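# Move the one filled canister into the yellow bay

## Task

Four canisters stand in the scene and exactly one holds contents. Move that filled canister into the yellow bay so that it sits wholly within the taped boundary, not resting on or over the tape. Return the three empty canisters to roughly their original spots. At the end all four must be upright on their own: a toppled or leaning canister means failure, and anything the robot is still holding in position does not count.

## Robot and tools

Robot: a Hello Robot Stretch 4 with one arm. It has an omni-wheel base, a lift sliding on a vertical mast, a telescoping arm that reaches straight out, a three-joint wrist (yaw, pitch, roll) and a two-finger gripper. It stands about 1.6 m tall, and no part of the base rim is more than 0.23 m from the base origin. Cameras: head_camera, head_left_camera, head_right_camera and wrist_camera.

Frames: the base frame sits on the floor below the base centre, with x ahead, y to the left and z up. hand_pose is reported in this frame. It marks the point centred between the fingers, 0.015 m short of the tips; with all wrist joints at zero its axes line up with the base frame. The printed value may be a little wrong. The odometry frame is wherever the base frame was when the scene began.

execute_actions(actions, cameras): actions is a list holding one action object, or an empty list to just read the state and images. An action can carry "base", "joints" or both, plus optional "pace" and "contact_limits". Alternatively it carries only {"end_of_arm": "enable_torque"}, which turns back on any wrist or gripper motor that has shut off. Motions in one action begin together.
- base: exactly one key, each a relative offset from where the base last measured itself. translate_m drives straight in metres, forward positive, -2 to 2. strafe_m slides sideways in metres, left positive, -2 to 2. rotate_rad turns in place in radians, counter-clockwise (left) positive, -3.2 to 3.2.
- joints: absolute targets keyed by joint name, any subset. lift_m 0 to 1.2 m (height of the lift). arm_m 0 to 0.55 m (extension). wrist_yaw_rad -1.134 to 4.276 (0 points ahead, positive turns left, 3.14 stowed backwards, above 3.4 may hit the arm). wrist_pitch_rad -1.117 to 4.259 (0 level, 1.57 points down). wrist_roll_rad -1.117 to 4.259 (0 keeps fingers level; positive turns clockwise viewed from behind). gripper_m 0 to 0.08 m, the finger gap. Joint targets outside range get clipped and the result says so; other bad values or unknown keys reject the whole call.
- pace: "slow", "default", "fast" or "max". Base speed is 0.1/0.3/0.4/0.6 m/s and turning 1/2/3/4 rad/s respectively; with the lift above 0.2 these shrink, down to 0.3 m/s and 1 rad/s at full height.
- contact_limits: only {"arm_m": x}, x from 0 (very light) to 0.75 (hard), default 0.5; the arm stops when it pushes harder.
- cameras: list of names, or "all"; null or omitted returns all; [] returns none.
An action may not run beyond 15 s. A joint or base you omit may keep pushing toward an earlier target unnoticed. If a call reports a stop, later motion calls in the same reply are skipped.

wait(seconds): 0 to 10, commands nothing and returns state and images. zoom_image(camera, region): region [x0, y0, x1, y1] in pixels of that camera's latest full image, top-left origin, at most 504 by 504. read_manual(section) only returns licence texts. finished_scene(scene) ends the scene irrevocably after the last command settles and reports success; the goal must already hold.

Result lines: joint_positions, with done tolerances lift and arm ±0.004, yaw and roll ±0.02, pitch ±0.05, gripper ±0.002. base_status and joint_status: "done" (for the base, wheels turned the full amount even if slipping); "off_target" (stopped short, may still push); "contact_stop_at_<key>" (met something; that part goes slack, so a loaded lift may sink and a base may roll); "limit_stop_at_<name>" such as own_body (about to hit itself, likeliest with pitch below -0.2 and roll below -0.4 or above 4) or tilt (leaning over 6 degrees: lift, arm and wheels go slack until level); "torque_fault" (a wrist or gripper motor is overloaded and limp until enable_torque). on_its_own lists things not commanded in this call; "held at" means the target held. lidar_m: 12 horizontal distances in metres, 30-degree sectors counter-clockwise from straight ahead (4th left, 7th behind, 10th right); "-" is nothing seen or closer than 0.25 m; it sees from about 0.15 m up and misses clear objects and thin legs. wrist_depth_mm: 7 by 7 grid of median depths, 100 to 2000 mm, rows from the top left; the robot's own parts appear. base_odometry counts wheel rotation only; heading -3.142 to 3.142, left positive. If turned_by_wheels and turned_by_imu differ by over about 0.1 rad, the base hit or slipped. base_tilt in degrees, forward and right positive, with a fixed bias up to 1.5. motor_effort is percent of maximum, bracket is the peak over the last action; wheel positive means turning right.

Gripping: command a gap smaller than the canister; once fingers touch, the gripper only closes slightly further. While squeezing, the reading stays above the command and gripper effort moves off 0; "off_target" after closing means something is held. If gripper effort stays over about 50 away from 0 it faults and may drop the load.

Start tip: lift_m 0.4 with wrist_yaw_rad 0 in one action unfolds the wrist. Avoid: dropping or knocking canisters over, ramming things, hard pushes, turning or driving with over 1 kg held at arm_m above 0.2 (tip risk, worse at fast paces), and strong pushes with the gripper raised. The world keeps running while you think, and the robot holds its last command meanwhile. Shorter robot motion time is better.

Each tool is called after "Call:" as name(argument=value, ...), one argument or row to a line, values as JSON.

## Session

Call:
execute_actions(
  actions=[],
)

Scene clock: 0.00 s.
base_odometry: x=+0.000 y=+0.000 heading=+0.000 (m, m, rad; odometry frame)
turned_by_wheels: +0.000 (rad since the last result)
turned_by_imu: +0.000 (rad since the last result)
base_tilt: forward=+0.0 right=-0.6 (deg)
lidar_m: 1.04 1.59 0.92 0.88 1.68 1.71 0.79 1.70 1.72 0.99 2.05 1.06
base_status: not commanded
joint_positions: lift_m=+0.239 arm_m=-0.001 wrist_yaw_rad=+3.245 wrist_pitch_rad=-0.006 wrist_roll_rad=+0.005 gripper_m=+0.040
joint_status: not commanded
motor_effort: lift_m=+20 arm_m=-1 wrist_yaw_rad=+2 wrist_pitch_rad=-8 wrist_roll_rad=+0 gripper_m=+2 wheel_0=+0 wheel_1=+0 wheel_2=+0 (%)
hand_pose: x=-0.0506 y=+0.0650 z=+0.4188 quat_wxyz=(-0.052, +0.003, +0.002, +0.999) (m; base frame)
wrist_depth_mm: - - 141 - - 1863 1499 / - - 138 - - 1808 1499 / - - 128 232 - 1863 1537 / - 108 137 - - 1863 1499 / 186 223 1863 1008 - 1808 1499 / 192 1499 1708 960 1537 1618 1464 / 191 234 112 931 131 1182 1118
pictures: head_camera, head_left_camera, head_right_camera, wrist_camera
Images, in order (width x height): head_camera 420x560, head_left_camera 420x672, head_right_camera 420x672, wrist_camera 616x392.

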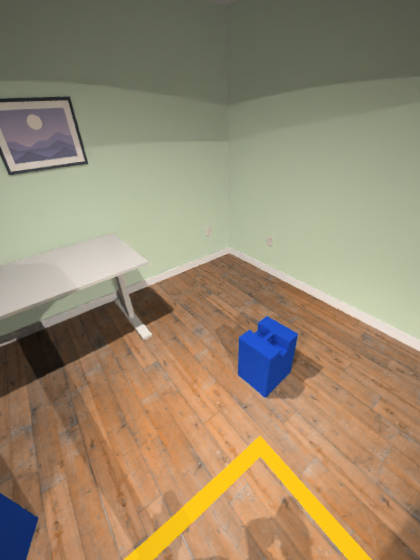

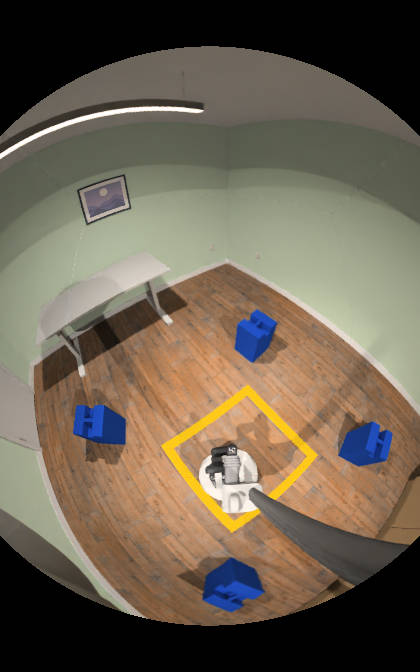

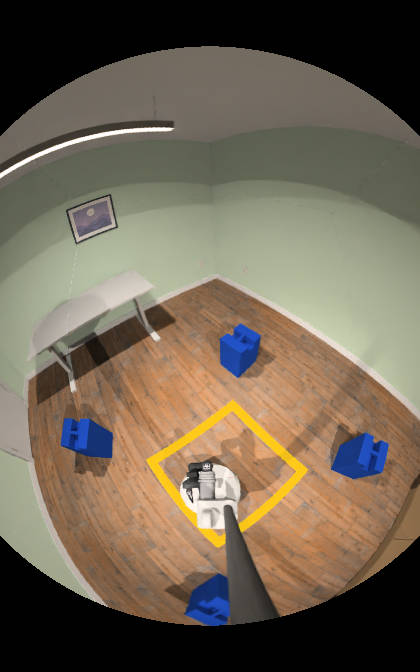

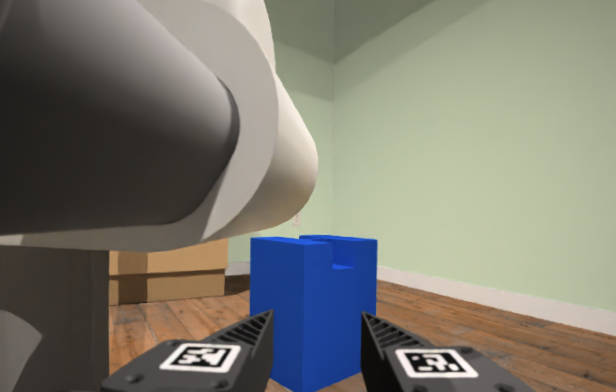

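Call:
execute_actions(
  actions=[
    {"base":{"strafe_m":-0.11},"joints":{"lift_m":0.6,"wrist_yaw_rad":0,"gripper_m":0.08,"wrist_pitch_rad":1.57,"wrist_roll_rad":1.57}},
  ],
  cameras=[],
)

Call:
execute_actions(
  actions=[
    {"base":{"translate_m":0.6},"joints":{"arm_m":0.35}},
  ],
  cameras=["head_camera","wrist_camera"],
)

Scene clock: 11.43 s.
base_odometry: x=+0.000 y=-0.110 heading=+0.000 (m, m, rad; odometry frame)
turned_by_wheels: +0.000 (rad since the last result)
turned_by_imu: -0.001 (rad since the last result)
base_tilt: forward=+0.3 right=-0.7 (deg)
lidar_m: 1.02 1.64 1.02 1.00 1.77 1.81 0.80 1.62 1.67 0.89 1.96 1.20
base_status: done
joint_positions: lift_m=+0.600 arm_m=-0.001 wrist_yaw_rad=+0.000 wrist_pitch_rad=+1.570 wrist_roll_rad=+1.570 gripper_m=+0.080
joint_status: all done
motor_effort: lift_m=+23(25) arm_m=-1(1) wrist_yaw_rad=+0(4) wrist_pitch_rad=+0(6) wrist_roll_rad=-2(7) gripper_m=+2(1) wheel_0=-1(7) wheel_1=+1(9) wheel_2=+0(1) (%)
hand_pose: x=+0.1701 y=-0.0874 z=+0.5653 quat_wxyz=(+0.501, +0.500, +0.500, -0.499) (m; base frame)
wrist_depth_mm: 741 732 732 723 723 723 723 / 723 723 732 723 715 715 715 / 723 723 723 715 723 707 715 / 732 723 715 723 508 504 707 / 723 715 723 500 500 500 345 / 715 715 715 496 496 496 492 / 715 108 148 500 496 114 699
pictures: none
No camera images: the call's "cameras" was empty. Leave "cameras" out to get every camera's image.

Scene clock: 14.90 s.
base_odometry: x=+0.600 y=-0.110 heading=+0.000 (m, m, rad; odometry frame)
turned_by_wheels: +0.000 (rad since the last result)
turned_by_imu: -0.001 (rad since the last result)
base_tilt: forward=+0.1 right=-0.5 (deg)
lidar_m: 0.48 1.19 1.21 1.01 1.05 2.18 1.38 2.10 1.08 1.73 1.58 0.44
base_status: done
joint_positions: lift_m=+0.600 arm_m=+0.349 wrist_yaw_rad=+0.000 wrist_pitch_rad=+1.570 wrist_roll_rad=+1.570 gripper_m=+0.080
joint_status: all done
motor_effort: lift_m=+22(23) arm_m=+6(6) wrist_yaw_rad=+0(0) wrist_pitch_rad=+1(2) wrist_roll_rad=-1(0) gripper_m=+2(1) wheel_0=+1(4) wheel_1=+0(4) wheel_2=+1(10) (%)
hand_pose: x=+0.5200 y=-0.0874 z=+0.5654 quat_wxyz=(+0.501, +0.500, +0.500, -0.499) (m; base frame)
wrist_depth_mm: 732 338 334 732 723 715 715 / 732 336 347 723 715 723 723 / 334 334 407 332 715 715 715 / 715 404 330 330 715 715 574 / 715 715 329 329 707 676 496 / 715 715 327 707 707 668 496 / 715 108 148 699 699 114 -
pictures: head_camera, wrist_camera
Images, in order (width x height): head_camera 420x560, wrist_camera 616x392.

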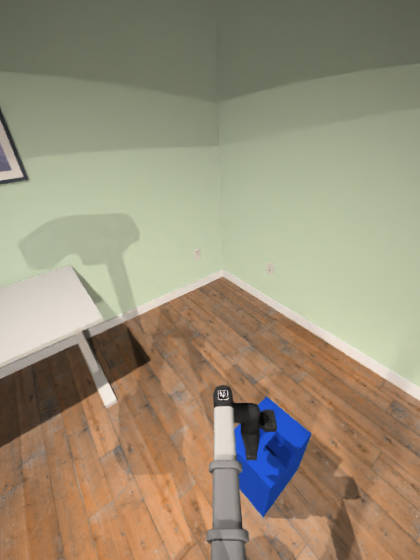

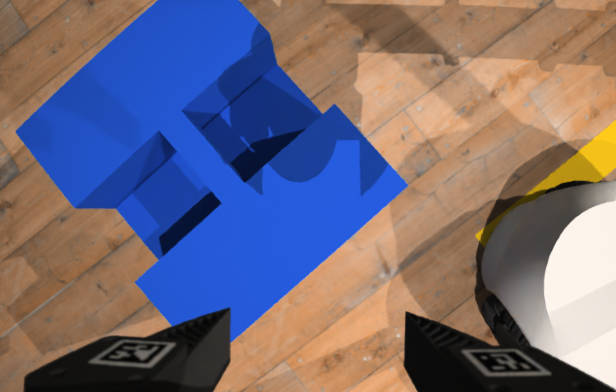

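Call:
execute_actions(
  actions=[
    {"base":{"strafe_m":-0.075},"joints":{"arm_m":0.454,"wrist_roll_rad":0.85,"lift_m":0.55}},
  ],
  cameras=["wrist_camera"],
)

Scene clock: 28.33 s.
base_odometry: x=+0.600 y=-0.185 heading=+0.000 (m, m, rad; odometry frame)
turned_by_wheels: +0.000 (rad since the last result)
turned_by_imu: -0.001 (rad since the last result)
base_tilt: forward=+0.1 right=-0.7 (deg)
lidar_m: 0.43 1.24 1.26 1.11 1.10 2.22 1.40 2.08 0.99 1.67 1.52 0.50
base_status: done
joint_positions: lift_m=+0.550 arm_m=+0.453 wrist_yaw_rad=+0.000 wrist_pitch_rad=+1.570 wrist_roll_rad=+0.850 gripper_m=+0.080
joint_status: all done
motor_effort: lift_m=+17(21) arm_m=+6(5) wrist_yaw_rad=+0(1) wrist_pitch_rad=+1(1) wrist_roll_rad=-3(4) gripper_m=+3(2) wheel_0=+0(7) wheel_1=+0(7) wheel_2=+0(0) (%)
hand_pose: x=+0.6240 y=-0.0874 z=+0.5158 quat_wxyz=(+0.644, +0.292, +0.644, -0.292) (m; base frame)
wrist_depth_mm: 683 683 676 683 676 668 661 / 676 683 283 282 281 661 661 / 676 676 282 281 279 278 654 / 668 668 300 279 329 647 654 / 676 668 353 351 351 654 647 / 661 668 291 278 286 349 647 / 668 108 148 277 276 114 -
pictures: wrist_camera
Images, in order (width x height): wrist_camera 616x392.

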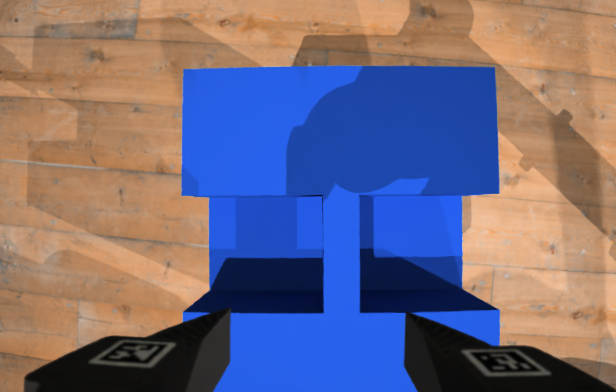

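Call:
execute_actions(
  actions=[
    {"base":{"strafe_m":-0.018},"joints":{"arm_m":0.446,"lift_m":0.47}},
  ],
  cameras=[],
)

Call:
execute_actions(
  actions=[
    {"joints":{"lift_m":0.41},"pace":"slow"},
  ],
  cameras=["wrist_camera"],
)

Call:
execute_actions(
  actions=[
    {"joints":{"gripper_m":0.0}},
  ],
  cameras=[],
)

Call:
execute_actions(
  actions=[
    {"joints":{"lift_m":0.43},"pace":"slow"},
  ],
  cameras=["wrist_camera"],
)

Scene clock: 41.13 s.
base_odometry: x=+0.600 y=-0.203 heading=+0.000 (m, m, rad; odometry frame)
turned_by_wheels: +0.000 (rad since the last result)
turned_by_imu: -0.001 (rad since the last result)
base_tilt: forward=+0.2 right=-0.7 (deg)
lidar_m: 0.44 1.27 1.27 1.11 1.13 2.24 1.40 2.06 0.99 1.65 1.51 0.49
base_status: done
joint_positions: lift_m=+0.470 arm_m=+0.447 wrist_yaw_rad=+0.000 wrist_pitch_rad=+1.570 wrist_roll_rad=+0.850 gripper_m=+0.080
joint_status: all done
motor_effort: lift_m=+17(17) arm_m=-7(7) wrist_yaw_rad=+0(1) wrist_pitch_rad=+2(1) wrist_roll_rad=-2(1) gripper_m=+2(3) wheel_0=-1(8) wheel_1=+1(8) wheel_2=+0(2) (%)
hand_pose: x=+0.6182 y=-0.0874 z=+0.4358 quat_wxyz=(+0.644, +0.292, +0.644, -0.292) (m; base frame)
wrist_depth_mm: 597 597 591 597 591 392 585 / 597 203 202 200 200 199 585 / 585 202 200 199 200 199 580 / 597 201 200 199 198 198 580 / 597 585 273 199 270 574 574 / 591 585 272 198 271 574 574 / 585 108 148 197 196 114 -
pictures: none
No camera images: the call's "cameras" was empty. Leave "cameras" out to get every camera's image.

Scene clock: 42.50 s.
base_odometry: x=+0.600 y=-0.203 heading=+0.000 (m, m, rad; odometry frame)
turned_by_wheels: +0.000 (rad since the last result)
turned_by_imu: +0.000 (rad since the last result)
base_tilt: forward=+0.2 right=-0.5 (deg)
lidar_m: 0.43 1.25 1.26 1.11 1.13 2.24 1.41 2.06 0.99 1.66 1.52 0.48
base_status: not commanded
joint_positions: lift_m=+0.410 arm_m=+0.447 wrist_yaw_rad=+0.000 wrist_pitch_rad=+1.570 wrist_roll_rad=+0.850 gripper_m=+0.080
joint_status: all done
motor_effort: lift_m=+17(12) arm_m=-6(6) wrist_yaw_rad=+0(1) wrist_pitch_rad=+0(1) wrist_roll_rad=-1(1) gripper_m=+2(2) wheel_0=+0(1) wheel_1=+1(2) wheel_2=+0(0) (%)
hand_pose: x=+0.6182 y=-0.0874 z=+0.3758 quat_wxyz=(+0.644, +0.292, +0.644, -0.292) (m; base frame)
wrist_depth_mm: 143 142 141 141 140 140 - / 142 141 141 140 139 139 139 / 142 141 140 140 139 139 138 / 142 141 140 139 138 138 517 / 530 214 213 139 211 211 512 / 530 213 213 138 211 211 512 / 525 108 148 137 155 114 -
pictures: wrist_camera
Images, in order (width x height): wrist_camera 616x392.

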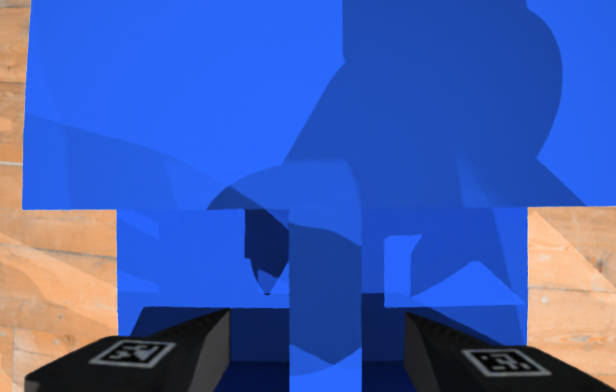

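Scene clock: 43.70 s.
base_odometry: x=+0.600 y=-0.203 heading=+0.000 (m, m, rad; odometry frame)
turned_by_wheels: +0.000 (rad since the last result)
turned_by_imu: +0.000 (rad since the last result)
base_tilt: forward=+0.2 right=-0.7 (deg)
lidar_m: 0.44 1.25 1.28 1.12 1.13 2.24 1.43 2.05 1.00 1.68 1.52 0.48
base_status: not commanded
joint_positions: lift_m=+0.410 arm_m=+0.447 wrist_yaw_rad=+0.000 wrist_pitch_rad=+1.570 wrist_roll_rad=+0.850 gripper_m=+0.025
joint_status: gripper_m off_target (ended at +0.025, target +0.000)
on_its_own: gripper_m is held at +0.020, not at your +0.000, by its contact guard: the fingers met something
motor_effort: lift_m=+17(17) arm_m=-6(7) wrist_yaw_rad=+1(3) wrist_pitch_rad=+0(7) wrist_roll_rad=-1(1) gripper_m=-45(52) wheel_0=-1(1) wheel_1=+0(2) wheel_2=-2(1) (%)
hand_pose: x=+0.6180 y=-0.0874 z=+0.3758 quat_wxyz=(+0.644, +0.292, +0.644, -0.291) (m; base frame)
wrist_depth_mm: 143 142 142 141 140 140 - / 142 141 141 140 139 139 138 / 142 141 140 139 139 138 138 / 141 140 140 139 138 138 138 / 530 215 213 139 211 211 521 / 525 213 213 138 211 210 517 / 530 212 109 137 119 209 512
pictures: none
No camera images: the call's "cameras" was empty. Leave "cameras" out to get every camera's image.

Scene clock: 44.63 s.
base_odometry: x=+0.600 y=-0.203 heading=+0.000 (m, m, rad; odometry frame)
turned_by_wheels: +0.000 (rad since the last result)
turned_by_imu: +0.000 (rad since the last result)
base_tilt: forward=+0.1 right=-0.5 (deg)
lidar_m: 0.44 1.25 1.28 1.12 1.13 2.23 1.40 2.07 0.98 1.65 1.52 0.51
base_status: not commanded
joint_positions: lift_m=+0.429 arm_m=+0.447 wrist_yaw_rad=+0.000 wrist_pitch_rad=+1.570 wrist_roll_rad=+0.850 gripper_m=+0.025
joint_status: all done
on_its_own: gripper_m is held at +0.020, not at your +0.000, by its contact guard: the fingers met something
motor_effort: lift_m=+27(32) arm_m=-6(6) wrist_yaw_rad=+1(1) wrist_pitch_rad=+1(5) wrist_roll_rad=-1(1) gripper_m=-43(45) wheel_0=-1(1) wheel_1=+1(0) wheel_2=-1(1) (%)
hand_pose: x=+0.6180 y=-0.0874 z=+0.3950 quat_wxyz=(+0.644, +0.292, +0.644, -0.292) (m; base frame)
wrist_depth_mm: 145 144 143 142 142 141 - / 144 143 142 141 141 140 139 / 143 142 141 141 140 139 138 / 345 142 141 140 139 138 138 / 549 215 214 139 212 211 535 / 544 214 213 138 211 209 535 / 544 213 109 138 118 208 525
pictures: wrist_camera
Images, in order (width x height): wrist_camera 616x392.

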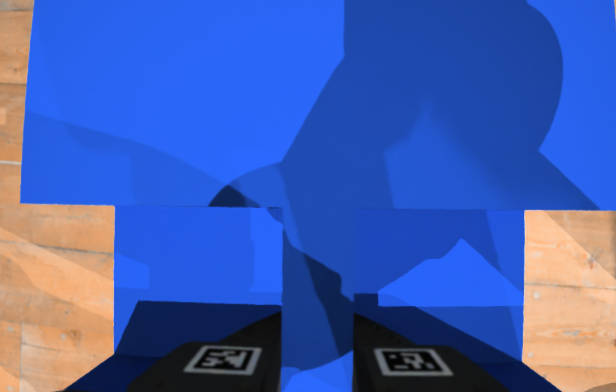

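Call:
execute_actions(
  actions=[
    {"joints":{"lift_m":0.41},"pace":"slow"},
  ],
  cameras=[],
)

Call:
execute_actions(
  actions=[
    {"joints":{"gripper_m":0.08}},
  ],
  cameras=[],
)

Call:
execute_actions(
  actions=[
    {"joints":{"lift_m":0.6}},
  ],
  cameras=[],
)

Call:
execute_actions(
  actions=[
    {"base":{"translate_m":-0.5},"joints":{"arm_m":0.1,"wrist_roll_rad":1.57}},
  ],
  cameras=[],
)

Call:
execute_actions(
  actions=[
    {"base":{"rotate_rad":-1.5}},
  ],
  cameras=["head_camera","head_left_camera"],
)

Scene clock: 68.33 s.
base_odometry: x=+0.600 y=-0.203 heading=+0.000 (m, m, rad; odometry frame)
turned_by_wheels: +0.000 (rad since the last result)
turned_by_imu: -0.001 (rad since the last result)
base_tilt: forward=+0.1 right=-0.7 (deg)
lidar_m: 0.43 1.26 1.25 1.12 1.12 2.24 1.42 2.06 1.00 1.66 1.50 0.51
base_status: not commanded
joint_positions: lift_m=+0.410 arm_m=+0.447 wrist_yaw_rad=+0.000 wrist_pitch_rad=+1.569 wrist_roll_rad=+0.850 gripper_m=+0.025
joint_status: all done
on_its_own: gripper_m is held at +0.020, not at your +0.000, by its contact guard: the fingers met something
motor_effort: lift_m=+17(25) arm_m=-5(6) wrist_yaw_rad=+2(3) wrist_pitch_rad=+5(6) wrist_roll_rad=-2(2) gripper_m=-44(44) wheel_0=-1(1) wheel_1=+1(1) wheel_2=-1(1) (%)
hand_pose: x=+0.6182 y=-0.0874 z=+0.3758 quat_wxyz=(+0.645, +0.292, +0.643, -0.291) (m; base frame)
wrist_depth_mm: 143 142 142 141 140 139 - / 142 142 141 140 140 139 138 / 142 141 140 140 139 138 138 / 142 141 140 139 139 138 138 / 530 215 213 139 212 210 517 / 525 213 213 138 211 210 512 / 525 213 109 138 118 209 512
pictures: none
No camera images: the call's "cameras" was empty. Leave "cameras" out to get every camera's image.

Scene clock: 69.53 s.
base_odometry: x=+0.600 y=-0.203 heading=+0.000 (m, m, rad; odometry frame)
turned_by_wheels: +0.000 (rad since the last result)
turned_by_imu: +0.000 (rad since the last result)
base_tilt: forward=+0.2 right=-0.6 (deg)
lidar_m: 0.43 1.25 1.26 1.11 1.13 2.26 1.41 2.05 0.99 1.66 1.50 0.51
base_status: not commanded
joint_positions: lift_m=+0.410 arm_m=+0.447 wrist_yaw_rad=+0.000 wrist_pitch_rad=+1.569 wrist_roll_rad=+0.850 gripper_m=+0.080
joint_status: all done
motor_effort: lift_m=+17(17) arm_m=-5(5) wrist_yaw_rad=+1(2) wrist_pitch_rad=+2(4) wrist_roll_rad=+0(1) gripper_m=+2(43) wheel_0=-1(1) wheel_1=+0(1) wheel_2=-1(1) (%)
hand_pose: x=+0.6181 y=-0.0874 z=+0.3758 quat_wxyz=(+0.645, +0.292, +0.644, -0.291) (m; base frame)
wrist_depth_mm: 143 142 141 141 140 140 - / 142 142 141 140 140 139 139 / 142 141 140 140 139 138 138 / 141 141 140 139 139 138 138 / 530 215 213 139 212 211 517 / 525 213 213 138 211 210 512 / 525 108 148 138 193 114 -
pictures: none
No camera images: the call's "cameras" was empty. Leave "cameras" out to get every camera's image.

Scene clock: 71.40 s.
base_odometry: x=+0.600 y=-0.203 heading=+0.000 (m, m, rad; odometry frame)
turned_by_wheels: +0.000 (rad since the last result)
turned_by_imu: +0.000 (rad since the last result)
base_tilt: forward=+0.2 right=-0.7 (deg)
lidar_m: 0.45 1.26 1.27 1.12 1.14 2.25 1.40 2.05 0.98 1.66 1.50 0.50
base_status: not commanded
joint_positions: lift_m=+0.600 arm_m=+0.447 wrist_yaw_rad=+0.000 wrist_pitch_rad=+1.570 wrist_roll_rad=+0.850 gripper_m=+0.080
joint_status: all done
motor_effort: lift_m=+23(23) arm_m=-6(5) wrist_yaw_rad=+1(1) wrist_pitch_rad=+1(2) wrist_roll_rad=+0(1) gripper_m=+2(3) wheel_0=-1(1) wheel_1=+1(1) wheel_2=-1(1) (%)
hand_pose: x=+0.6181 y=-0.0874 z=+0.5653 quat_wxyz=(+0.645, +0.292, +0.644, -0.291) (m; base frame)
wrist_depth_mm: 723 732 723 732 723 715 715 / 723 723 723 723 715 715 707 / 732 723 332 329 329 707 715 / 723 715 330 329 327 715 699 / 732 715 402 402 399 707 699 / 715 723 327 325 325 707 699 / 715 108 148 325 324 114 699
pictures: none
No camera images: the call's "cameras" was empty. Leave "cameras" out to get every camera's image.

Scene clock: 74.57 s.
base_odometry: x=+0.100 y=-0.203 heading=+0.000 (m, m, rad; odometry frame)
turned_by_wheels: +0.000 (rad since the last result)
turned_by_imu: +0.000 (rad since the last result)
base_tilt: forward=+0.2 right=-0.7 (deg)
lidar_m: 0.94 1.63 1.15 1.06 1.91 1.08 0.92 1.66 0.98 0.81 1.82 1.84
base_status: done
joint_positions: lift_m=+0.600 arm_m=+0.101 wrist_yaw_rad=+0.000 wrist_pitch_rad=+1.570 wrist_roll_rad=+1.570 gripper_m=+0.080
joint_status: all done
motor_effort: lift_m=+22(23) arm_m=-6(8) wrist_yaw_rad=+1(0) wrist_pitch_rad=+0(2) wrist_roll_rad=+0(6) gripper_m=+2(2) wheel_0=+0(4) wheel_1=+1(4) wheel_2=+0(10) (%)
hand_pose: x=+0.2721 y=-0.0874 z=+0.5654 quat_wxyz=(+0.500, +0.500, +0.500, -0.500) (m; base frame)
wrist_depth_mm: 750 741 732 741 723 732 715 / 732 732 723 723 723 715 715 / 723 723 715 715 723 723 715 / 732 723 723 723 715 500 508 / 715 723 723 715 500 496 492 / 715 715 707 707 500 496 492 / 707 108 148 707 492 115 -
pictures: none
No camera images: the call's "cameras" was empty. Leave "cameras" out to get every camera's image.

Scene clock: 76.57 s.
base_odometry: x=+0.100 y=-0.203 heading=-1.500 (m, m, rad; odometry frame)
turned_by_wheels: -1.500 (rad since the last result)
turned_by_imu: -1.493 (rad since the last result)
base_tilt: forward=+0.2 right=-0.6 (deg)
lidar_m: 0.82 1.82 1.07 0.93 1.65 1.11 1.10 1.91 0.94 0.93 1.66 0.87
base_status: done
joint_positions: lift_m=+0.600 arm_m=+0.101 wrist_yaw_rad=+0.000 wrist_pitch_rad=+1.570 wrist_roll_rad=+1.570 gripper_m=+0.080
joint_status: not commanded
motor_effort: lift_m=+21(22) arm_m=-6(7) wrist_yaw_rad=+1(0) wrist_pitch_rad=+2(0) wrist_roll_rad=-2(0) gripper_m=+0(2) wheel_0=+1(8) wheel_1=+1(6) wheel_2=-1(7) (%)
hand_pose: x=+0.2722 y=-0.0874 z=+0.5654 quat_wxyz=(+0.500, +0.500, +0.500, -0.500) (m; base frame)
wrist_depth_mm: 732 732 741 723 723 723 723 / 732 715 723 723 723 723 723 / 723 723 723 715 715 723 715 / 723 715 723 715 707 500 504 / 723 715 723 707 496 496 492 / 715 715 707 707 496 492 496 / 715 108 148 707 500 114 -
pictures: head_camera, head_left_camera
Images, in order (width x height): head_camera 420x560, head_left_camera 420x672.

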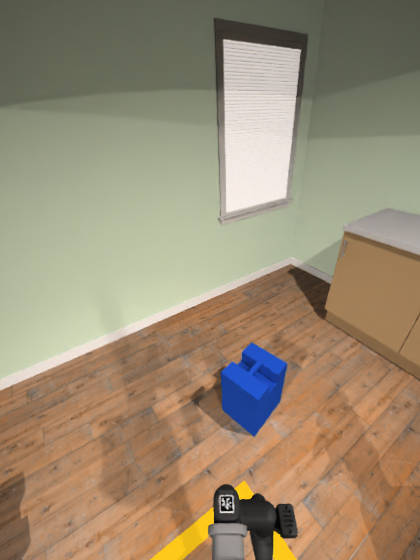

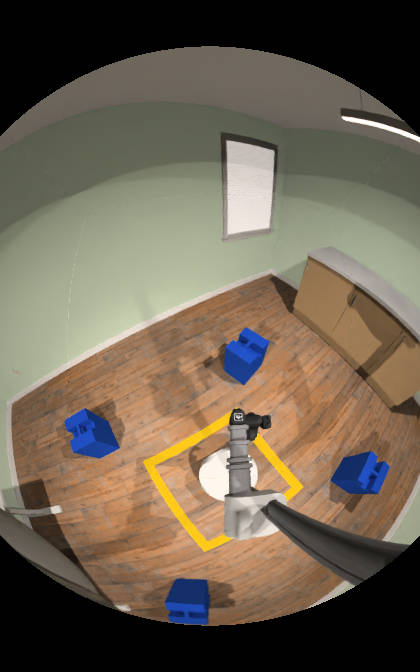

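Call:
execute_actions(
  actions=[
    {"base":{"strafe_m":-0.06},"joints":{"wrist_roll_rad":0.85}},
  ],
  cameras=[],
)

Call:
execute_actions(
  actions=[
    {"base":{"translate_m":0.46},"joints":{"arm_m":0.4}},
  ],
  cameras=["wrist_camera"],
)

Scene clock: 87.80 s.
base_odometry: x=+0.040 y=-0.207 heading=-1.500 (m, m, rad; odometry frame)
turned_by_wheels: +0.000 (rad since the last result)
turned_by_imu: -0.001 (rad since the last result)
base_tilt: forward=+0.3 right=-0.7 (deg)
lidar_m: 0.79 1.84 1.16 1.00 1.71 1.13 1.11 1.86 0.87 0.86 1.61 0.97
base_status: done
joint_positions: lift_m=+0.600 arm_m=+0.101 wrist_yaw_rad=+0.000 wrist_pitch_rad=+1.570 wrist_roll_rad=+0.850 gripper_m=+0.080
joint_status: all done
motor_effort: lift_m=+21(21) arm_m=-6(6) wrist_yaw_rad=+0(1) wrist_pitch_rad=+2(1) wrist_roll_rad=-2(5) gripper_m=+2(1) wheel_0=+1(8) wheel_1=+1(8) wheel_2=+2(1) (%)
hand_pose: x=+0.2722 y=-0.0874 z=+0.5654 quat_wxyz=(+0.644, +0.292, +0.644, -0.292) (m; base frame)
wrist_depth_mm: 609 732 732 732 723 715 715 / 732 732 723 715 723 723 715 / 732 732 723 715 715 715 715 / 723 715 723 707 715 715 707 / 723 715 715 715 707 707 707 / 715 715 715 591 496 504 707 / 715 108 148 500 492 114 699
pictures: none
No camera images: the call's "cameras" was empty. Leave "cameras" out to get every camera's image.

Scene clock: 90.83 s.
base_odometry: x=+0.073 y=-0.666 heading=-1.500 (m, m, rad; odometry frame)
turned_by_wheels: +0.000 (rad since the last result)
turned_by_imu: -0.001 (rad since the last result)
base_tilt: forward=+0.1 right=-0.7 (deg)
lidar_m: 0.37 1.47 1.51 1.06 1.01 1.62 1.54 2.23 1.05 1.44 1.35 0.36
base_status: done
joint_positions: lift_m=+0.600 arm_m=+0.399 wrist_yaw_rad=+0.000 wrist_pitch_rad=+1.570 wrist_roll_rad=+0.850 gripper_m=+0.080
joint_status: all done
motor_effort: lift_m=+21(21) arm_m=+6(6) wrist_yaw_rad=+0(0) wrist_pitch_rad=+2(0) wrist_roll_rad=-2(4) gripper_m=+1(2) wheel_0=+0(7) wheel_1=+1(5) wheel_2=+2(10) (%)
hand_pose: x=+0.5700 y=-0.0874 z=+0.5654 quat_wxyz=(+0.645, +0.292, +0.644, -0.291) (m; base frame)
wrist_depth_mm: 732 732 723 723 723 723 715 / 723 723 723 723 723 715 715 / 732 715 715 332 329 329 715 / 723 723 723 329 329 325 699 / 715 723 723 399 399 707 707 / 723 715 715 399 334 389 699 / 715 108 148 325 324 114 699
pictures: wrist_camera
Images, in order (width x height): wrist_camera 616x392.

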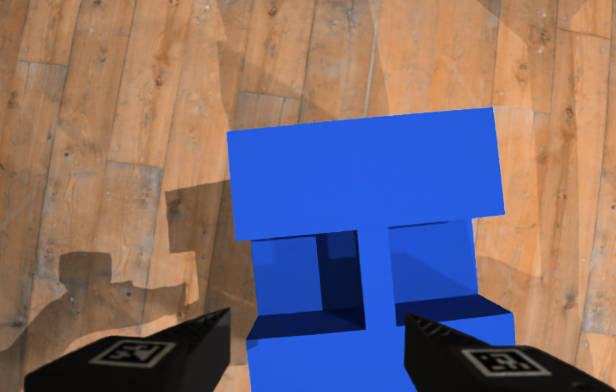

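Call:
execute_actions(
  actions=[
    {"base":{"strafe_m":-0.016},"joints":{"arm_m":0.348,"lift_m":0.47,"wrist_roll_rad":0.76}},
  ],
  cameras=["wrist_camera"],
)

Scene clock: 100.80 s.
base_odometry: x=+0.057 y=-0.667 heading=-1.499 (m, m, rad; odometry frame)
turned_by_wheels: +0.000 (rad since the last result)
turned_by_imu: -0.001 (rad since the last result)
base_tilt: forward=+0.1 right=-0.5 (deg)
lidar_m: 0.34 1.47 1.54 1.06 1.04 1.60 1.54 2.24 1.02 1.42 1.34 0.36
base_status: done
joint_positions: lift_m=+0.470 arm_m=+0.349 wrist_yaw_rad=+0.000 wrist_pitch_rad=+1.570 wrist_roll_rad=+0.760 gripper_m=+0.080
joint_status: all done
motor_effort: lift_m=+17(22) arm_m=-6(7) wrist_yaw_rad=+2(0) wrist_pitch_rad=+1(1) wrist_roll_rad=-4(3) gripper_m=+3(2) wheel_0=+0(7) wheel_1=+0(7) wheel_2=+0(1) (%)
hand_pose: x=+0.5202 y=-0.0874 z=+0.4358 quat_wxyz=(+0.657, +0.263, +0.656, -0.262) (m; base frame)
wrist_depth_mm: 597 597 203 202 201 200 580 / 597 202 202 200 200 199 580 / 591 202 201 201 199 199 574 / 591 585 201 200 199 198 574 / 591 591 273 199 272 271 574 / 591 585 273 198 270 270 574 / 585 108 148 197 196 114 -
pictures: wrist_camera
Images, in order (width x height): wrist_camera 616x392.

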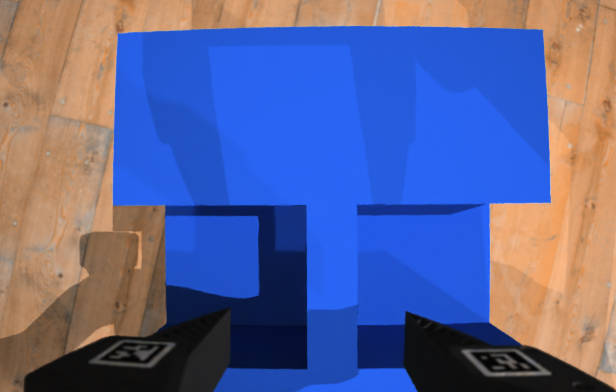

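Call:
execute_actions(
  actions=[
    {"joints":{"lift_m":0.41},"pace":"slow"},
  ],
  cameras=[],
)

Call:
execute_actions(
  actions=[
    {"joints":{"gripper_m":0.0}},
  ],
  cameras=[],
)

Call:
execute_actions(
  actions=[
    {"joints":{"lift_m":0.43},"pace":"slow"},
  ],
  cameras=["wrist_camera"],
)

Scene clock: 108.40 s.
base_odometry: x=+0.057 y=-0.667 heading=-1.499 (m, m, rad; odometry frame)
turned_by_wheels: +0.000 (rad since the last result)
turned_by_imu: -0.001 (rad since the last result)
base_tilt: forward=+0.2 right=-0.5 (deg)
lidar_m: 0.35 1.48 1.52 1.07 1.03 1.59 1.56 2.25 1.05 1.44 1.35 0.35
base_status: not commanded
joint_positions: lift_m=+0.410 arm_m=+0.349 wrist_yaw_rad=+0.000 wrist_pitch_rad=+1.570 wrist_roll_rad=+0.760 gripper_m=+0.080
joint_status: all done
motor_effort: lift_m=+17(16) arm_m=-7(7) wrist_yaw_rad=+2(1) wrist_pitch_rad=+2(2) wrist_roll_rad=-2(1) gripper_m=+1(2) wheel_0=+0(0) wheel_1=+0(0) wheel_2=+0(0) (%)
hand_pose: x=+0.5202 y=-0.0874 z=+0.3758 quat_wxyz=(+0.657, +0.263, +0.656, -0.262) (m; base frame)
wrist_depth_mm: 143 142 141 141 140 140 - / 143 142 141 140 140 139 139 / 142 141 140 140 139 139 138 / 530 141 140 139 139 138 364 / 530 215 215 139 212 211 517 / 530 214 213 138 210 210 512 / 525 108 148 138 138 114 -
pictures: none
No camera images: the call's "cameras" was empty. Leave "cameras" out to get every camera's image.

Scene clock: 109.60 s.
base_odometry: x=+0.057 y=-0.667 heading=-1.499 (m, m, rad; odometry frame)
turned_by_wheels: +0.000 (rad since the last result)
turned_by_imu: +0.000 (rad since the last result)
base_tilt: forward=+0.3 right=-0.6 (deg)
lidar_m: 0.35 1.47 1.53 1.04 1.05 1.61 1.55 2.24 1.04 1.44 1.33 0.33
base_status: not commanded
joint_positions: lift_m=+0.410 arm_m=+0.349 wrist_yaw_rad=+0.000 wrist_pitch_rad=+1.570 wrist_roll_rad=+0.760 gripper_m=+0.025
joint_status: gripper_m off_target (ended at +0.025, target +0.000)
on_its_own: gripper_m is held at +0.020, not at your +0.000, by its contact guard: the fingers met something
motor_effort: lift_m=+17(17) arm_m=-6(7) wrist_yaw_rad=+0(3) wrist_pitch_rad=+2(6) wrist_roll_rad=+0(2) gripper_m=-45(50) wheel_0=+1(1) wheel_1=+0(0) wheel_2=+0(1) (%)
hand_pose: x=+0.5201 y=-0.0874 z=+0.3758 quat_wxyz=(+0.657, +0.262, +0.656, -0.262) (m; base frame)
wrist_depth_mm: 143 142 142 141 140 139 - / 143 142 141 140 140 139 138 / 142 141 141 140 139 138 138 / 141 141 140 139 139 138 517 / 530 214 213 138 211 211 517 / 525 213 213 138 211 210 517 / 525 213 109 138 118 209 512
pictures: none
No camera images: the call's "cameras" was empty. Leave "cameras" out to get every camera's image.

Scene clock: 110.53 s.
base_odometry: x=+0.057 y=-0.667 heading=-1.499 (m, m, rad; odometry frame)
turned_by_wheels: +0.000 (rad since the last result)
turned_by_imu: +0.000 (rad since the last result)
base_tilt: forward=+0.2 right=-0.7 (deg)
lidar_m: 0.34 1.45 1.52 1.07 1.06 1.59 1.54 2.24 1.03 1.44 1.34 0.36
base_status: not commanded
joint_positions: lift_m=+0.429 arm_m=+0.349 wrist_yaw_rad=+0.000 wrist_pitch_rad=+1.570 wrist_roll_rad=+0.760 gripper_m=+0.025
joint_status: all done
on_its_own: gripper_m is held at +0.020, not at your +0.000, by its contact guard: the fingers met something
motor_effort: lift_m=+27(25) arm_m=-6(6) wrist_yaw_rad=+1(1) wrist_pitch_rad=-1(4) wrist_roll_rad=-1(0) gripper_m=-44(45) wheel_0=+1(1) wheel_1=+0(0) wheel_2=+0(0) (%)
hand_pose: x=+0.5200 y=-0.0874 z=+0.3950 quat_wxyz=(+0.657, +0.262, +0.657, -0.262) (m; base frame)
wrist_depth_mm: 145 144 143 143 142 141 - / 144 143 143 142 141 140 140 / 144 143 141 141 140 139 138 / 347 142 141 140 140 139 535 / 549 216 214 140 212 211 530 / 544 215 213 138 211 210 535 / 544 213 109 138 119 208 530
pictures: wrist_camera
Images, in order (width x height): wrist_camera 616x392.

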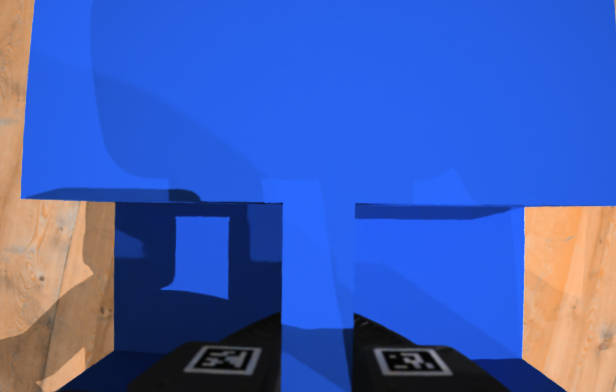

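Call:
execute_actions(
  actions=[
    {"joints":{"lift_m":0.41},"pace":"slow"},
  ],
  cameras=[],
)

Call:
execute_actions(
  actions=[
    {"joints":{"gripper_m":0.08}},
  ],
  cameras=[],
)

Call:
execute_actions(
  actions=[
    {"joints":{"lift_m":0.6}},
  ],
  cameras=[],
)

Call:
execute_actions(
  actions=[
    {"base":{"translate_m":-0.5},"joints":{"arm_m":0.1}},
  ],
  cameras=[],
)

Call:
execute_actions(
  actions=[
    {"base":{"rotate_rad":-1.5}},
  ],
  cameras=["head_camera","head_left_camera"],
)

Scene clock: 126.90 s.
base_odometry: x=+0.057 y=-0.667 heading=-1.499 (m, m, rad; odometry frame)
turned_by_wheels: +0.000 (rad since the last result)
turned_by_imu: -0.001 (rad since the last result)
base_tilt: forward=+0.2 right=-0.6 (deg)
lidar_m: 0.36 1.47 1.51 1.06 1.06 1.57 1.55 2.23 1.02 1.44 1.32 0.36
base_status: not commanded
joint_positions: lift_m=+0.410 arm_m=+0.349 wrist_yaw_rad=+0.000 wrist_pitch_rad=+1.569 wrist_roll_rad=+0.760 gripper_m=+0.025
joint_status: all done
on_its_own: gripper_m is held at +0.020, not at your +0.000, by its contact guard: the fingers met something
motor_effort: lift_m=+17(24) arm_m=-6(6) wrist_yaw_rad=+2(2) wrist_pitch_rad=+4(2) wrist_roll_rad=-1(1) gripper_m=-44(44) wheel_0=+1(1) wheel_1=+0(0) wheel_2=+0(0) (%)
hand_pose: x=+0.5202 y=-0.0874 z=+0.3758 quat_wxyz=(+0.657, +0.263, +0.656, -0.262) (m; base frame)
wrist_depth_mm: 143 143 142 142 140 140 - / 143 142 141 141 140 139 139 / 142 142 141 140 139 138 138 / 142 141 140 139 139 138 517 / 530 215 213 139 212 211 517 / 530 213 213 138 211 210 512 / 530 211 109 138 118 208 512
pictures: none
No camera images: the call's "cameras" was empty. Leave "cameras" out to get every camera's image.

Scene clock: 128.10 s.
base_odometry: x=+0.057 y=-0.667 heading=-1.499 (m, m, rad; odometry frame)
turned_by_wheels: +0.000 (rad since the last result)
turned_by_imu: +0.000 (rad since the last result)
base_tilt: forward=+0.1 right=-0.6 (deg)
lidar_m: 0.34 1.49 1.53 1.08 1.04 1.61 1.54 2.26 1.05 1.41 1.33 0.35
base_status: not commanded
joint_positions: lift_m=+0.410 arm_m=+0.349 wrist_yaw_rad=+0.000 wrist_pitch_rad=+1.569 wrist_roll_rad=+0.760 gripper_m=+0.080
joint_status: all done
motor_effort: lift_m=+17(17) arm_m=-6(6) wrist_yaw_rad=+1(2) wrist_pitch_rad=+3(4) wrist_roll_rad=-2(1) gripper_m=+2(43) wheel_0=+1(1) wheel_1=+0(0) wheel_2=+0(0) (%)
hand_pose: x=+0.5202 y=-0.0874 z=+0.3758 quat_wxyz=(+0.657, +0.262, +0.656, -0.262) (m; base frame)
wrist_depth_mm: 143 142 142 141 141 139 - / 142 142 141 141 140 139 139 / 142 141 140 140 139 138 138 / 142 141 140 139 139 139 517 / 525 215 214 139 212 211 512 / 530 214 213 138 211 211 512 / 530 108 148 138 189 114 -
pictures: none
No camera images: the call's "cameras" was empty. Leave "cameras" out to get every camera's image.

Scene clock: 129.97 s.
base_odometry: x=+0.057 y=-0.667 heading=-1.499 (m, m, rad; odometry frame)
turned_by_wheels: +0.000 (rad since the last result)
turned_by_imu: +0.000 (rad since the last result)
base_tilt: forward=+0.1 right=-0.6 (deg)
lidar_m: 0.35 1.47 1.51 1.09 1.04 1.57 1.57 2.26 1.05 1.42 1.34 0.36
base_status: not commanded
joint_positions: lift_m=+0.600 arm_m=+0.349 wrist_yaw_rad=+0.000 wrist_pitch_rad=+1.570 wrist_roll_rad=+0.760 gripper_m=+0.080
joint_status: all done
motor_effort: lift_m=+23(24) arm_m=-6(6) wrist_yaw_rad=+0(1) wrist_pitch_rad=+2(2) wrist_roll_rad=+0(1) gripper_m=+3(1) wheel_0=+1(1) wheel_1=+0(0) wheel_2=+0(0) (%)
hand_pose: x=+0.5201 y=-0.0874 z=+0.5653 quat_wxyz=(+0.657, +0.262, +0.656, -0.262) (m; base frame)
wrist_depth_mm: 732 732 723 723 715 715 715 / 732 723 723 723 715 715 707 / 732 723 332 329 330 715 707 / 723 723 330 329 329 707 707 / 723 723 404 404 402 699 699 / 715 715 330 325 325 699 699 / 707 108 148 324 322 114 699
pictures: none
No camera images: the call's "cameras" was empty. Leave "cameras" out to get every camera's image.

Scene clock: 133.13 s.
base_odometry: x=+0.021 y=-0.168 heading=-1.500 (m, m, rad; odometry frame)
turned_by_wheels: +0.000 (rad since the last result)
turned_by_imu: +0.000 (rad since the last result)
base_tilt: forward=+0.2 right=-0.5 (deg)
lidar_m: 0.83 1.88 1.15 1.01 1.67 1.07 1.05 1.83 0.88 0.82 1.61 1.09
base_status: done
joint_positions: lift_m=+0.600 arm_m=+0.101 wrist_yaw_rad=+0.000 wrist_pitch_rad=+1.570 wrist_roll_rad=+0.760 gripper_m=+0.080
joint_status: all done
motor_effort: lift_m=+22(23) arm_m=-6(8) wrist_yaw_rad=+1(0) wrist_pitch_rad=+1(3) wrist_roll_rad=+0(0) gripper_m=+1(2) wheel_0=-1(3) wheel_1=-1(8) wheel_2=-1(7) (%)
hand_pose: x=+0.2721 y=-0.0874 z=+0.5653 quat_wxyz=(+0.657, +0.262, +0.656, -0.262) (m; base frame)
wrist_depth_mm: 715 723 732 732 715 723 715 / 732 723 723 723 715 715 715 / 723 723 723 723 715 715 707 / 723 723 715 715 715 707 715 / 715 723 715 715 707 715 707 / 732 707 715 564 496 707 699 / 707 108 148 496 496 114 691
pictures: none
No camera images: the call's "cameras" was empty. Leave "cameras" out to get every camera's image.

Scene clock: 135.13 s.
base_odometry: x=+0.021 y=-0.168 heading=-3.000 (m, m, rad; odometry frame)
turned_by_wheels: -1.500 (rad since the last result)
turned_by_imu: -1.494 (rad since the last result)
base_tilt: forward=+0.1 right=-0.5 (deg)
lidar_m: 0.85 1.62 0.98 0.84 1.89 1.05 1.01 1.68 1.05 1.16 1.84 0.81
base_status: done
joint_positions: lift_m=+0.600 arm_m=+0.101 wrist_yaw_rad=+0.000 wrist_pitch_rad=+1.570 wrist_roll_rad=+0.760 gripper_m=+0.080
joint_status: not commanded
motor_effort: lift_m=+22(22) arm_m=-6(7) wrist_yaw_rad=+1(1) wrist_pitch_rad=+2(1) wrist_roll_rad=+1(2) gripper_m=+1(2) wheel_0=-1(6) wheel_1=-1(6) wheel_2=-1(7) (%)
hand_pose: x=+0.2722 y=-0.0874 z=+0.5654 quat_wxyz=(+0.657, +0.262, +0.656, -0.262) (m; base frame)
wrist_depth_mm: 732 732 732 723 723 715 715 / 732 732 732 723 715 715 707 / 732 723 723 715 715 707 699 / 732 723 723 715 715 707 707 / 723 723 715 707 707 707 707 / 715 715 715 564 496 707 699 / 715 108 148 500 496 114 691
pictures: head_camera, head_left_camera
Images, in order (width x height): head_camera 420x560, head_left_camera 420x672.

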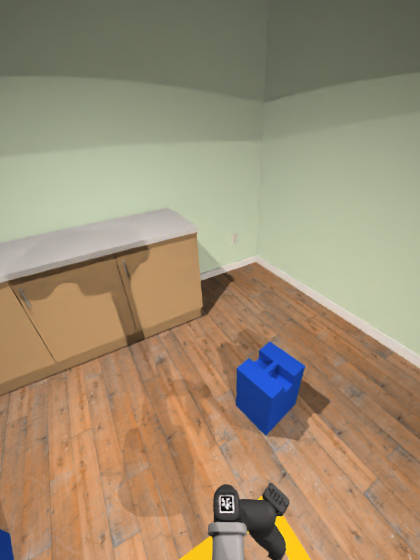

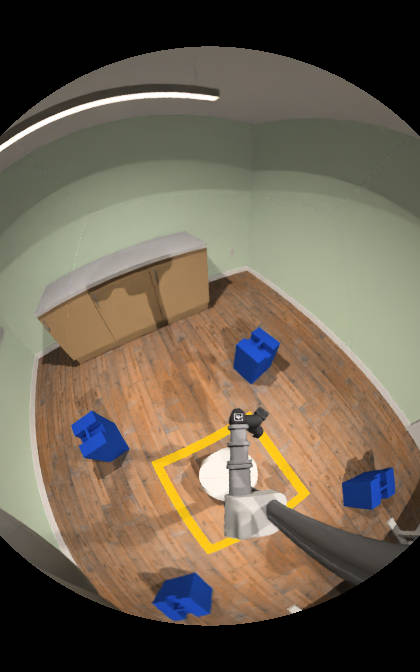

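Call:
execute_actions(
  actions=[
    {"base":{"strafe_m":-0.185}},
  ],
  cameras=[],
)

Call:
execute_actions(
  actions=[
    {"base":{"translate_m":0.46},"joints":{"arm_m":0.35}},
  ],
  cameras=["wrist_camera"],
)

Scene clock: 146.97 s.
base_odometry: x=-0.005 y=+0.015 heading=-3.000 (m, m, rad; odometry frame)
turned_by_wheels: +0.000 (rad since the last result)
turned_by_imu: -0.001 (rad since the last result)
base_tilt: forward=+0.2 right=-0.6 (deg)
lidar_m: 0.79 1.70 1.21 1.01 2.05 1.09 1.25 1.58 0.87 1.10 1.68 1.03
base_status: done
joint_positions: lift_m=+0.600 arm_m=+0.101 wrist_yaw_rad=+0.000 wrist_pitch_rad=+1.570 wrist_roll_rad=+0.760 gripper_m=+0.080
joint_status: not commanded
motor_effort: lift_m=+22(22) arm_m=-7(6) wrist_yaw_rad=+0(0) wrist_pitch_rad=+1(0) wrist_roll_rad=-1(1) gripper_m=+3(3) wheel_0=+0(9) wheel_1=+1(12) wheel_2=+1(1) (%)
hand_pose: x=+0.2722 y=-0.0874 z=+0.5654 quat_wxyz=(+0.657, +0.262, +0.656, -0.262) (m; base frame)
wrist_depth_mm: 634 723 723 723 715 715 715 / 732 732 723 723 723 715 707 / 732 723 707 715 723 715 707 / 732 732 715 715 715 707 707 / 715 715 715 707 707 707 707 / 715 723 715 564 496 699 707 / 723 108 148 500 496 114 699
pictures: none
No camera images: the call's "cameras" was empty. Leave "cameras" out to get every camera's image.

Scene clock: 150.00 s.
base_odometry: x=-0.460 y=-0.050 heading=-3.000 (m, m, rad; odometry frame)
turned_by_wheels: +0.000 (rad since the last result)
turned_by_imu: -0.001 (rad since the last result)
base_tilt: forward=+0.1 right=-0.7 (deg)
lidar_m: 0.34 1.30 1.39 1.08 1.03 1.50 1.56 1.18 1.10 1.51 1.42 0.37
base_status: done
joint_positions: lift_m=+0.600 arm_m=+0.349 wrist_yaw_rad=+0.000 wrist_pitch_rad=+1.570 wrist_roll_rad=+0.760 gripper_m=+0.080
joint_status: all done
motor_effort: lift_m=+22(22) arm_m=+6(6) wrist_yaw_rad=+1(2) wrist_pitch_rad=+2(0) wrist_roll_rad=+0(1) gripper_m=+0(2) wheel_0=+0(5) wheel_1=+2(7) wheel_2=+2(8) (%)
hand_pose: x=+0.5200 y=-0.0874 z=+0.5654 quat_wxyz=(+0.657, +0.262, +0.656, -0.262) (m; base frame)
wrist_depth_mm: 732 732 732 723 715 707 707 / 732 732 723 723 715 715 715 / 732 723 330 332 329 707 715 / 715 723 330 329 327 707 707 / 723 723 402 399 399 699 707 / 715 715 327 327 397 699 699 / 715 108 148 325 325 114 699
pictures: wrist_camera
Images, in order (width x height): wrist_camera 616x392.

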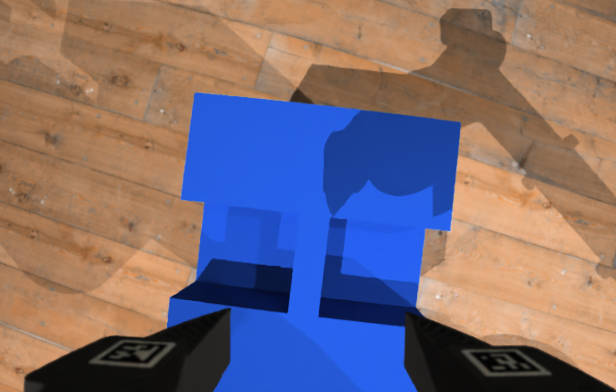

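Call:
execute_actions(
  actions=[
    {"base":{"strafe_m":0.013},"joints":{"lift_m":0.47,"wrist_roll_rad":0.87}},
  ],
  cameras=["wrist_camera"],
)

Call:
execute_actions(
  actions=[
    {"joints":{"lift_m":0.41},"pace":"slow"},
  ],
  cameras=[],
)

Call:
execute_actions(
  actions=[
    {"joints":{"gripper_m":0.0}},
  ],
  cameras=[],
)

Call:
execute_actions(
  actions=[
    {"joints":{"lift_m":0.43},"pace":"slow"},
  ],
  cameras=["wrist_camera"],
)

Scene clock: 163.80 s.
base_odometry: x=-0.458 y=-0.063 heading=-2.999 (m, m, rad; odometry frame)
turned_by_wheels: +0.000 (rad since the last result)
turned_by_imu: -0.001 (rad since the last result)
base_tilt: forward=+0.1 right=-0.6 (deg)
lidar_m: 0.32 1.31 1.36 1.08 1.04 1.50 1.52 1.18 1.12 1.52 1.45 0.38
base_status: done
joint_positions: lift_m=+0.470 arm_m=+0.349 wrist_yaw_rad=+0.000 wrist_pitch_rad=+1.570 wrist_roll_rad=+0.870 gripper_m=+0.080
joint_status: all done
motor_effort: lift_m=+17(21) arm_m=+6(6) wrist_yaw_rad=+0(1) wrist_pitch_rad=+2(1) wrist_roll_rad=+1(4) gripper_m=+2(1) wheel_0=+0(6) wheel_1=+1(8) wheel_2=+1(0) (%)
hand_pose: x=+0.5200 y=-0.0874 z=+0.4358 quat_wxyz=(+0.642, +0.298, +0.641, -0.298) (m; base frame)
wrist_depth_mm: 603 603 203 202 201 394 585 / 597 204 202 201 200 199 580 / 597 202 201 200 200 199 574 / 585 202 200 200 199 198 580 / 591 591 274 199 271 580 574 / 591 585 273 198 271 574 580 / 585 108 148 198 196 114 -
pictures: wrist_camera
Images, in order (width x height): wrist_camera 616x392.

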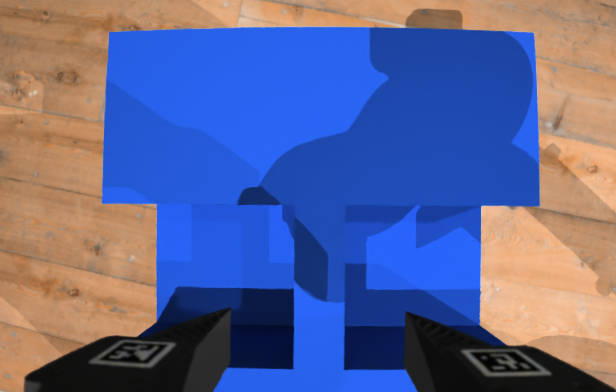

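Scene clock: 165.17 s.
base_odometry: x=-0.458 y=-0.063 heading=-2.999 (m, m, rad; odometry frame)
turned_by_wheels: +0.000 (rad since the last result)
turned_by_imu: +0.000 (rad since the last result)
base_tilt: forward=+0.2 right=-0.6 (deg)
lidar_m: 0.34 1.29 1.38 1.09 1.05 1.51 1.55 1.20 1.12 1.52 1.46 0.39
base_status: not commanded
joint_positions: lift_m=+0.410 arm_m=+0.349 wrist_yaw_rad=+0.000 wrist_pitch_rad=+1.570 wrist_roll_rad=+0.870 gripper_m=+0.080
joint_status: all done
motor_effort: lift_m=+17(14) arm_m=+6(6) wrist_yaw_rad=+0(0) wrist_pitch_rad=+2(3) wrist_roll_rad=+2(2) gripper_m=+1(2) wheel_0=+1(0) wheel_1=+1(1) wheel_2=+0(0) (%)
hand_pose: x=+0.5200 y=-0.0874 z=+0.3758 quat_wxyz=(+0.642, +0.298, +0.641, -0.298) (m; base frame)
wrist_depth_mm: 143 142 142 141 141 140 - / 143 142 141 140 140 139 139 / 142 141 141 140 139 139 138 / 336 141 140 139 139 139 517 / 530 214 214 139 211 211 517 / 530 214 213 138 211 211 512 / 525 108 148 138 190 114 -
pictures: none
No camera images: the call's "cameras" was empty. Leave "cameras" out to get every camera's image.

Scene clock: 166.37 s.
base_odometry: x=-0.458 y=-0.063 heading=-3.000 (m, m, rad; odometry frame)
turned_by_wheels: +0.000 (rad since the last result)
turned_by_imu: +0.000 (rad since the last result)
base_tilt: forward=+0.2 right=-0.7 (deg)
lidar_m: 0.32 1.29 1.36 1.08 1.05 1.48 1.53 1.19 1.12 1.51 1.45 0.39
base_status: not commanded
joint_positions: lift_m=+0.410 arm_m=+0.349 wrist_yaw_rad=-0.001 wrist_pitch_rad=+1.573 wrist_roll_rad=+0.870 gripper_m=+0.025
joint_status: gripper_m off_target (ended at +0.025, target +0.000)
on_its_own: gripper_m is held at +0.020, not at your +0.000, by its contact guard: the fingers met something
motor_effort: lift_m=+17(17) arm_m=+6(6) wrist_yaw_rad=+4(5) wrist_pitch_rad=-7(12) wrist_roll_rad=+1(0) gripper_m=-46(54) wheel_0=+0(0) wheel_1=+1(1) wheel_2=-1(1) (%)
hand_pose: x=+0.5193 y=-0.0874 z=+0.3758 quat_wxyz=(+0.641, +0.298, +0.642, -0.299) (m; base frame)
wrist_depth_mm: 142 142 141 141 140 140 - / 142 141 141 140 140 139 139 / 141 141 140 139 139 139 138 / 141 141 140 139 139 138 517 / 530 214 213 139 211 211 517 / 525 213 213 138 211 211 517 / 525 213 109 138 119 210 517
pictures: none
No camera images: the call's "cameras" was empty. Leave "cameras" out to get every camera's image.

Scene clock: 167.23 s.
base_odometry: x=-0.458 y=-0.063 heading=-3.000 (m, m, rad; odometry frame)
turned_by_wheels: +0.000 (rad since the last result)
turned_by_imu: +0.000 (rad since the last result)
base_tilt: forward=+0.3 right=-0.7 (deg)
lidar_m: 0.32 1.29 1.38 1.08 1.06 1.51 1.54 1.18 1.13 1.50 1.46 0.36
base_status: not commanded
joint_positions: lift_m=+0.416 arm_m=+0.349 wrist_yaw_rad=-0.001 wrist_pitch_rad=+1.574 wrist_roll_rad=+0.869 gripper_m=+0.025
joint_status: lift_m contact_stop (moved +0.006 of +0.020)
on_its_own: gripper_m is held at +0.020, not at your +0.000, by its contact guard: the fingers met something; lift_m is slack since a contact_stop (your +0.430 is given up)
motor_effort: lift_m=+21(39) arm_m=+4(6) wrist_yaw_rad=+5(8) wrist_pitch_rad=-12(27) wrist_roll_rad=+1(2) gripper_m=-44(44) wheel_0=+0(2) wheel_1=+0(0) wheel_2=-1(1) (%)
hand_pose: x=+0.5192 y=-0.0874 z=+0.3820 quat_wxyz=(+0.640, +0.298, +0.642, -0.299) (m; base frame)
wrist_depth_mm: 144 144 143 143 142 142 - / 144 143 143 143 142 142 141 / 143 143 143 143 142 142 141 / 338 143 143 142 142 141 521 / 525 217 216 142 214 214 517 / 525 216 216 141 214 213 521 / 525 209 109 141 119 213 525
pictures: wrist_camera
Images, in order (width x height): wrist_camera 616x392.

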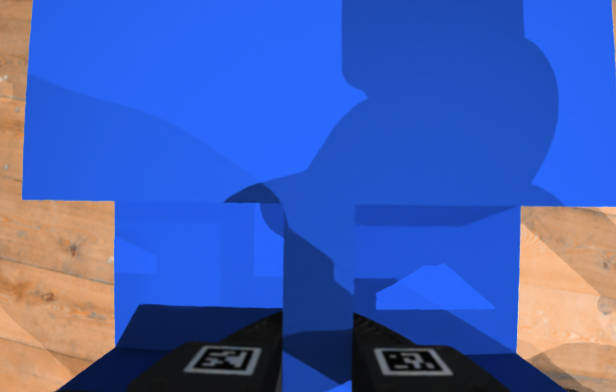

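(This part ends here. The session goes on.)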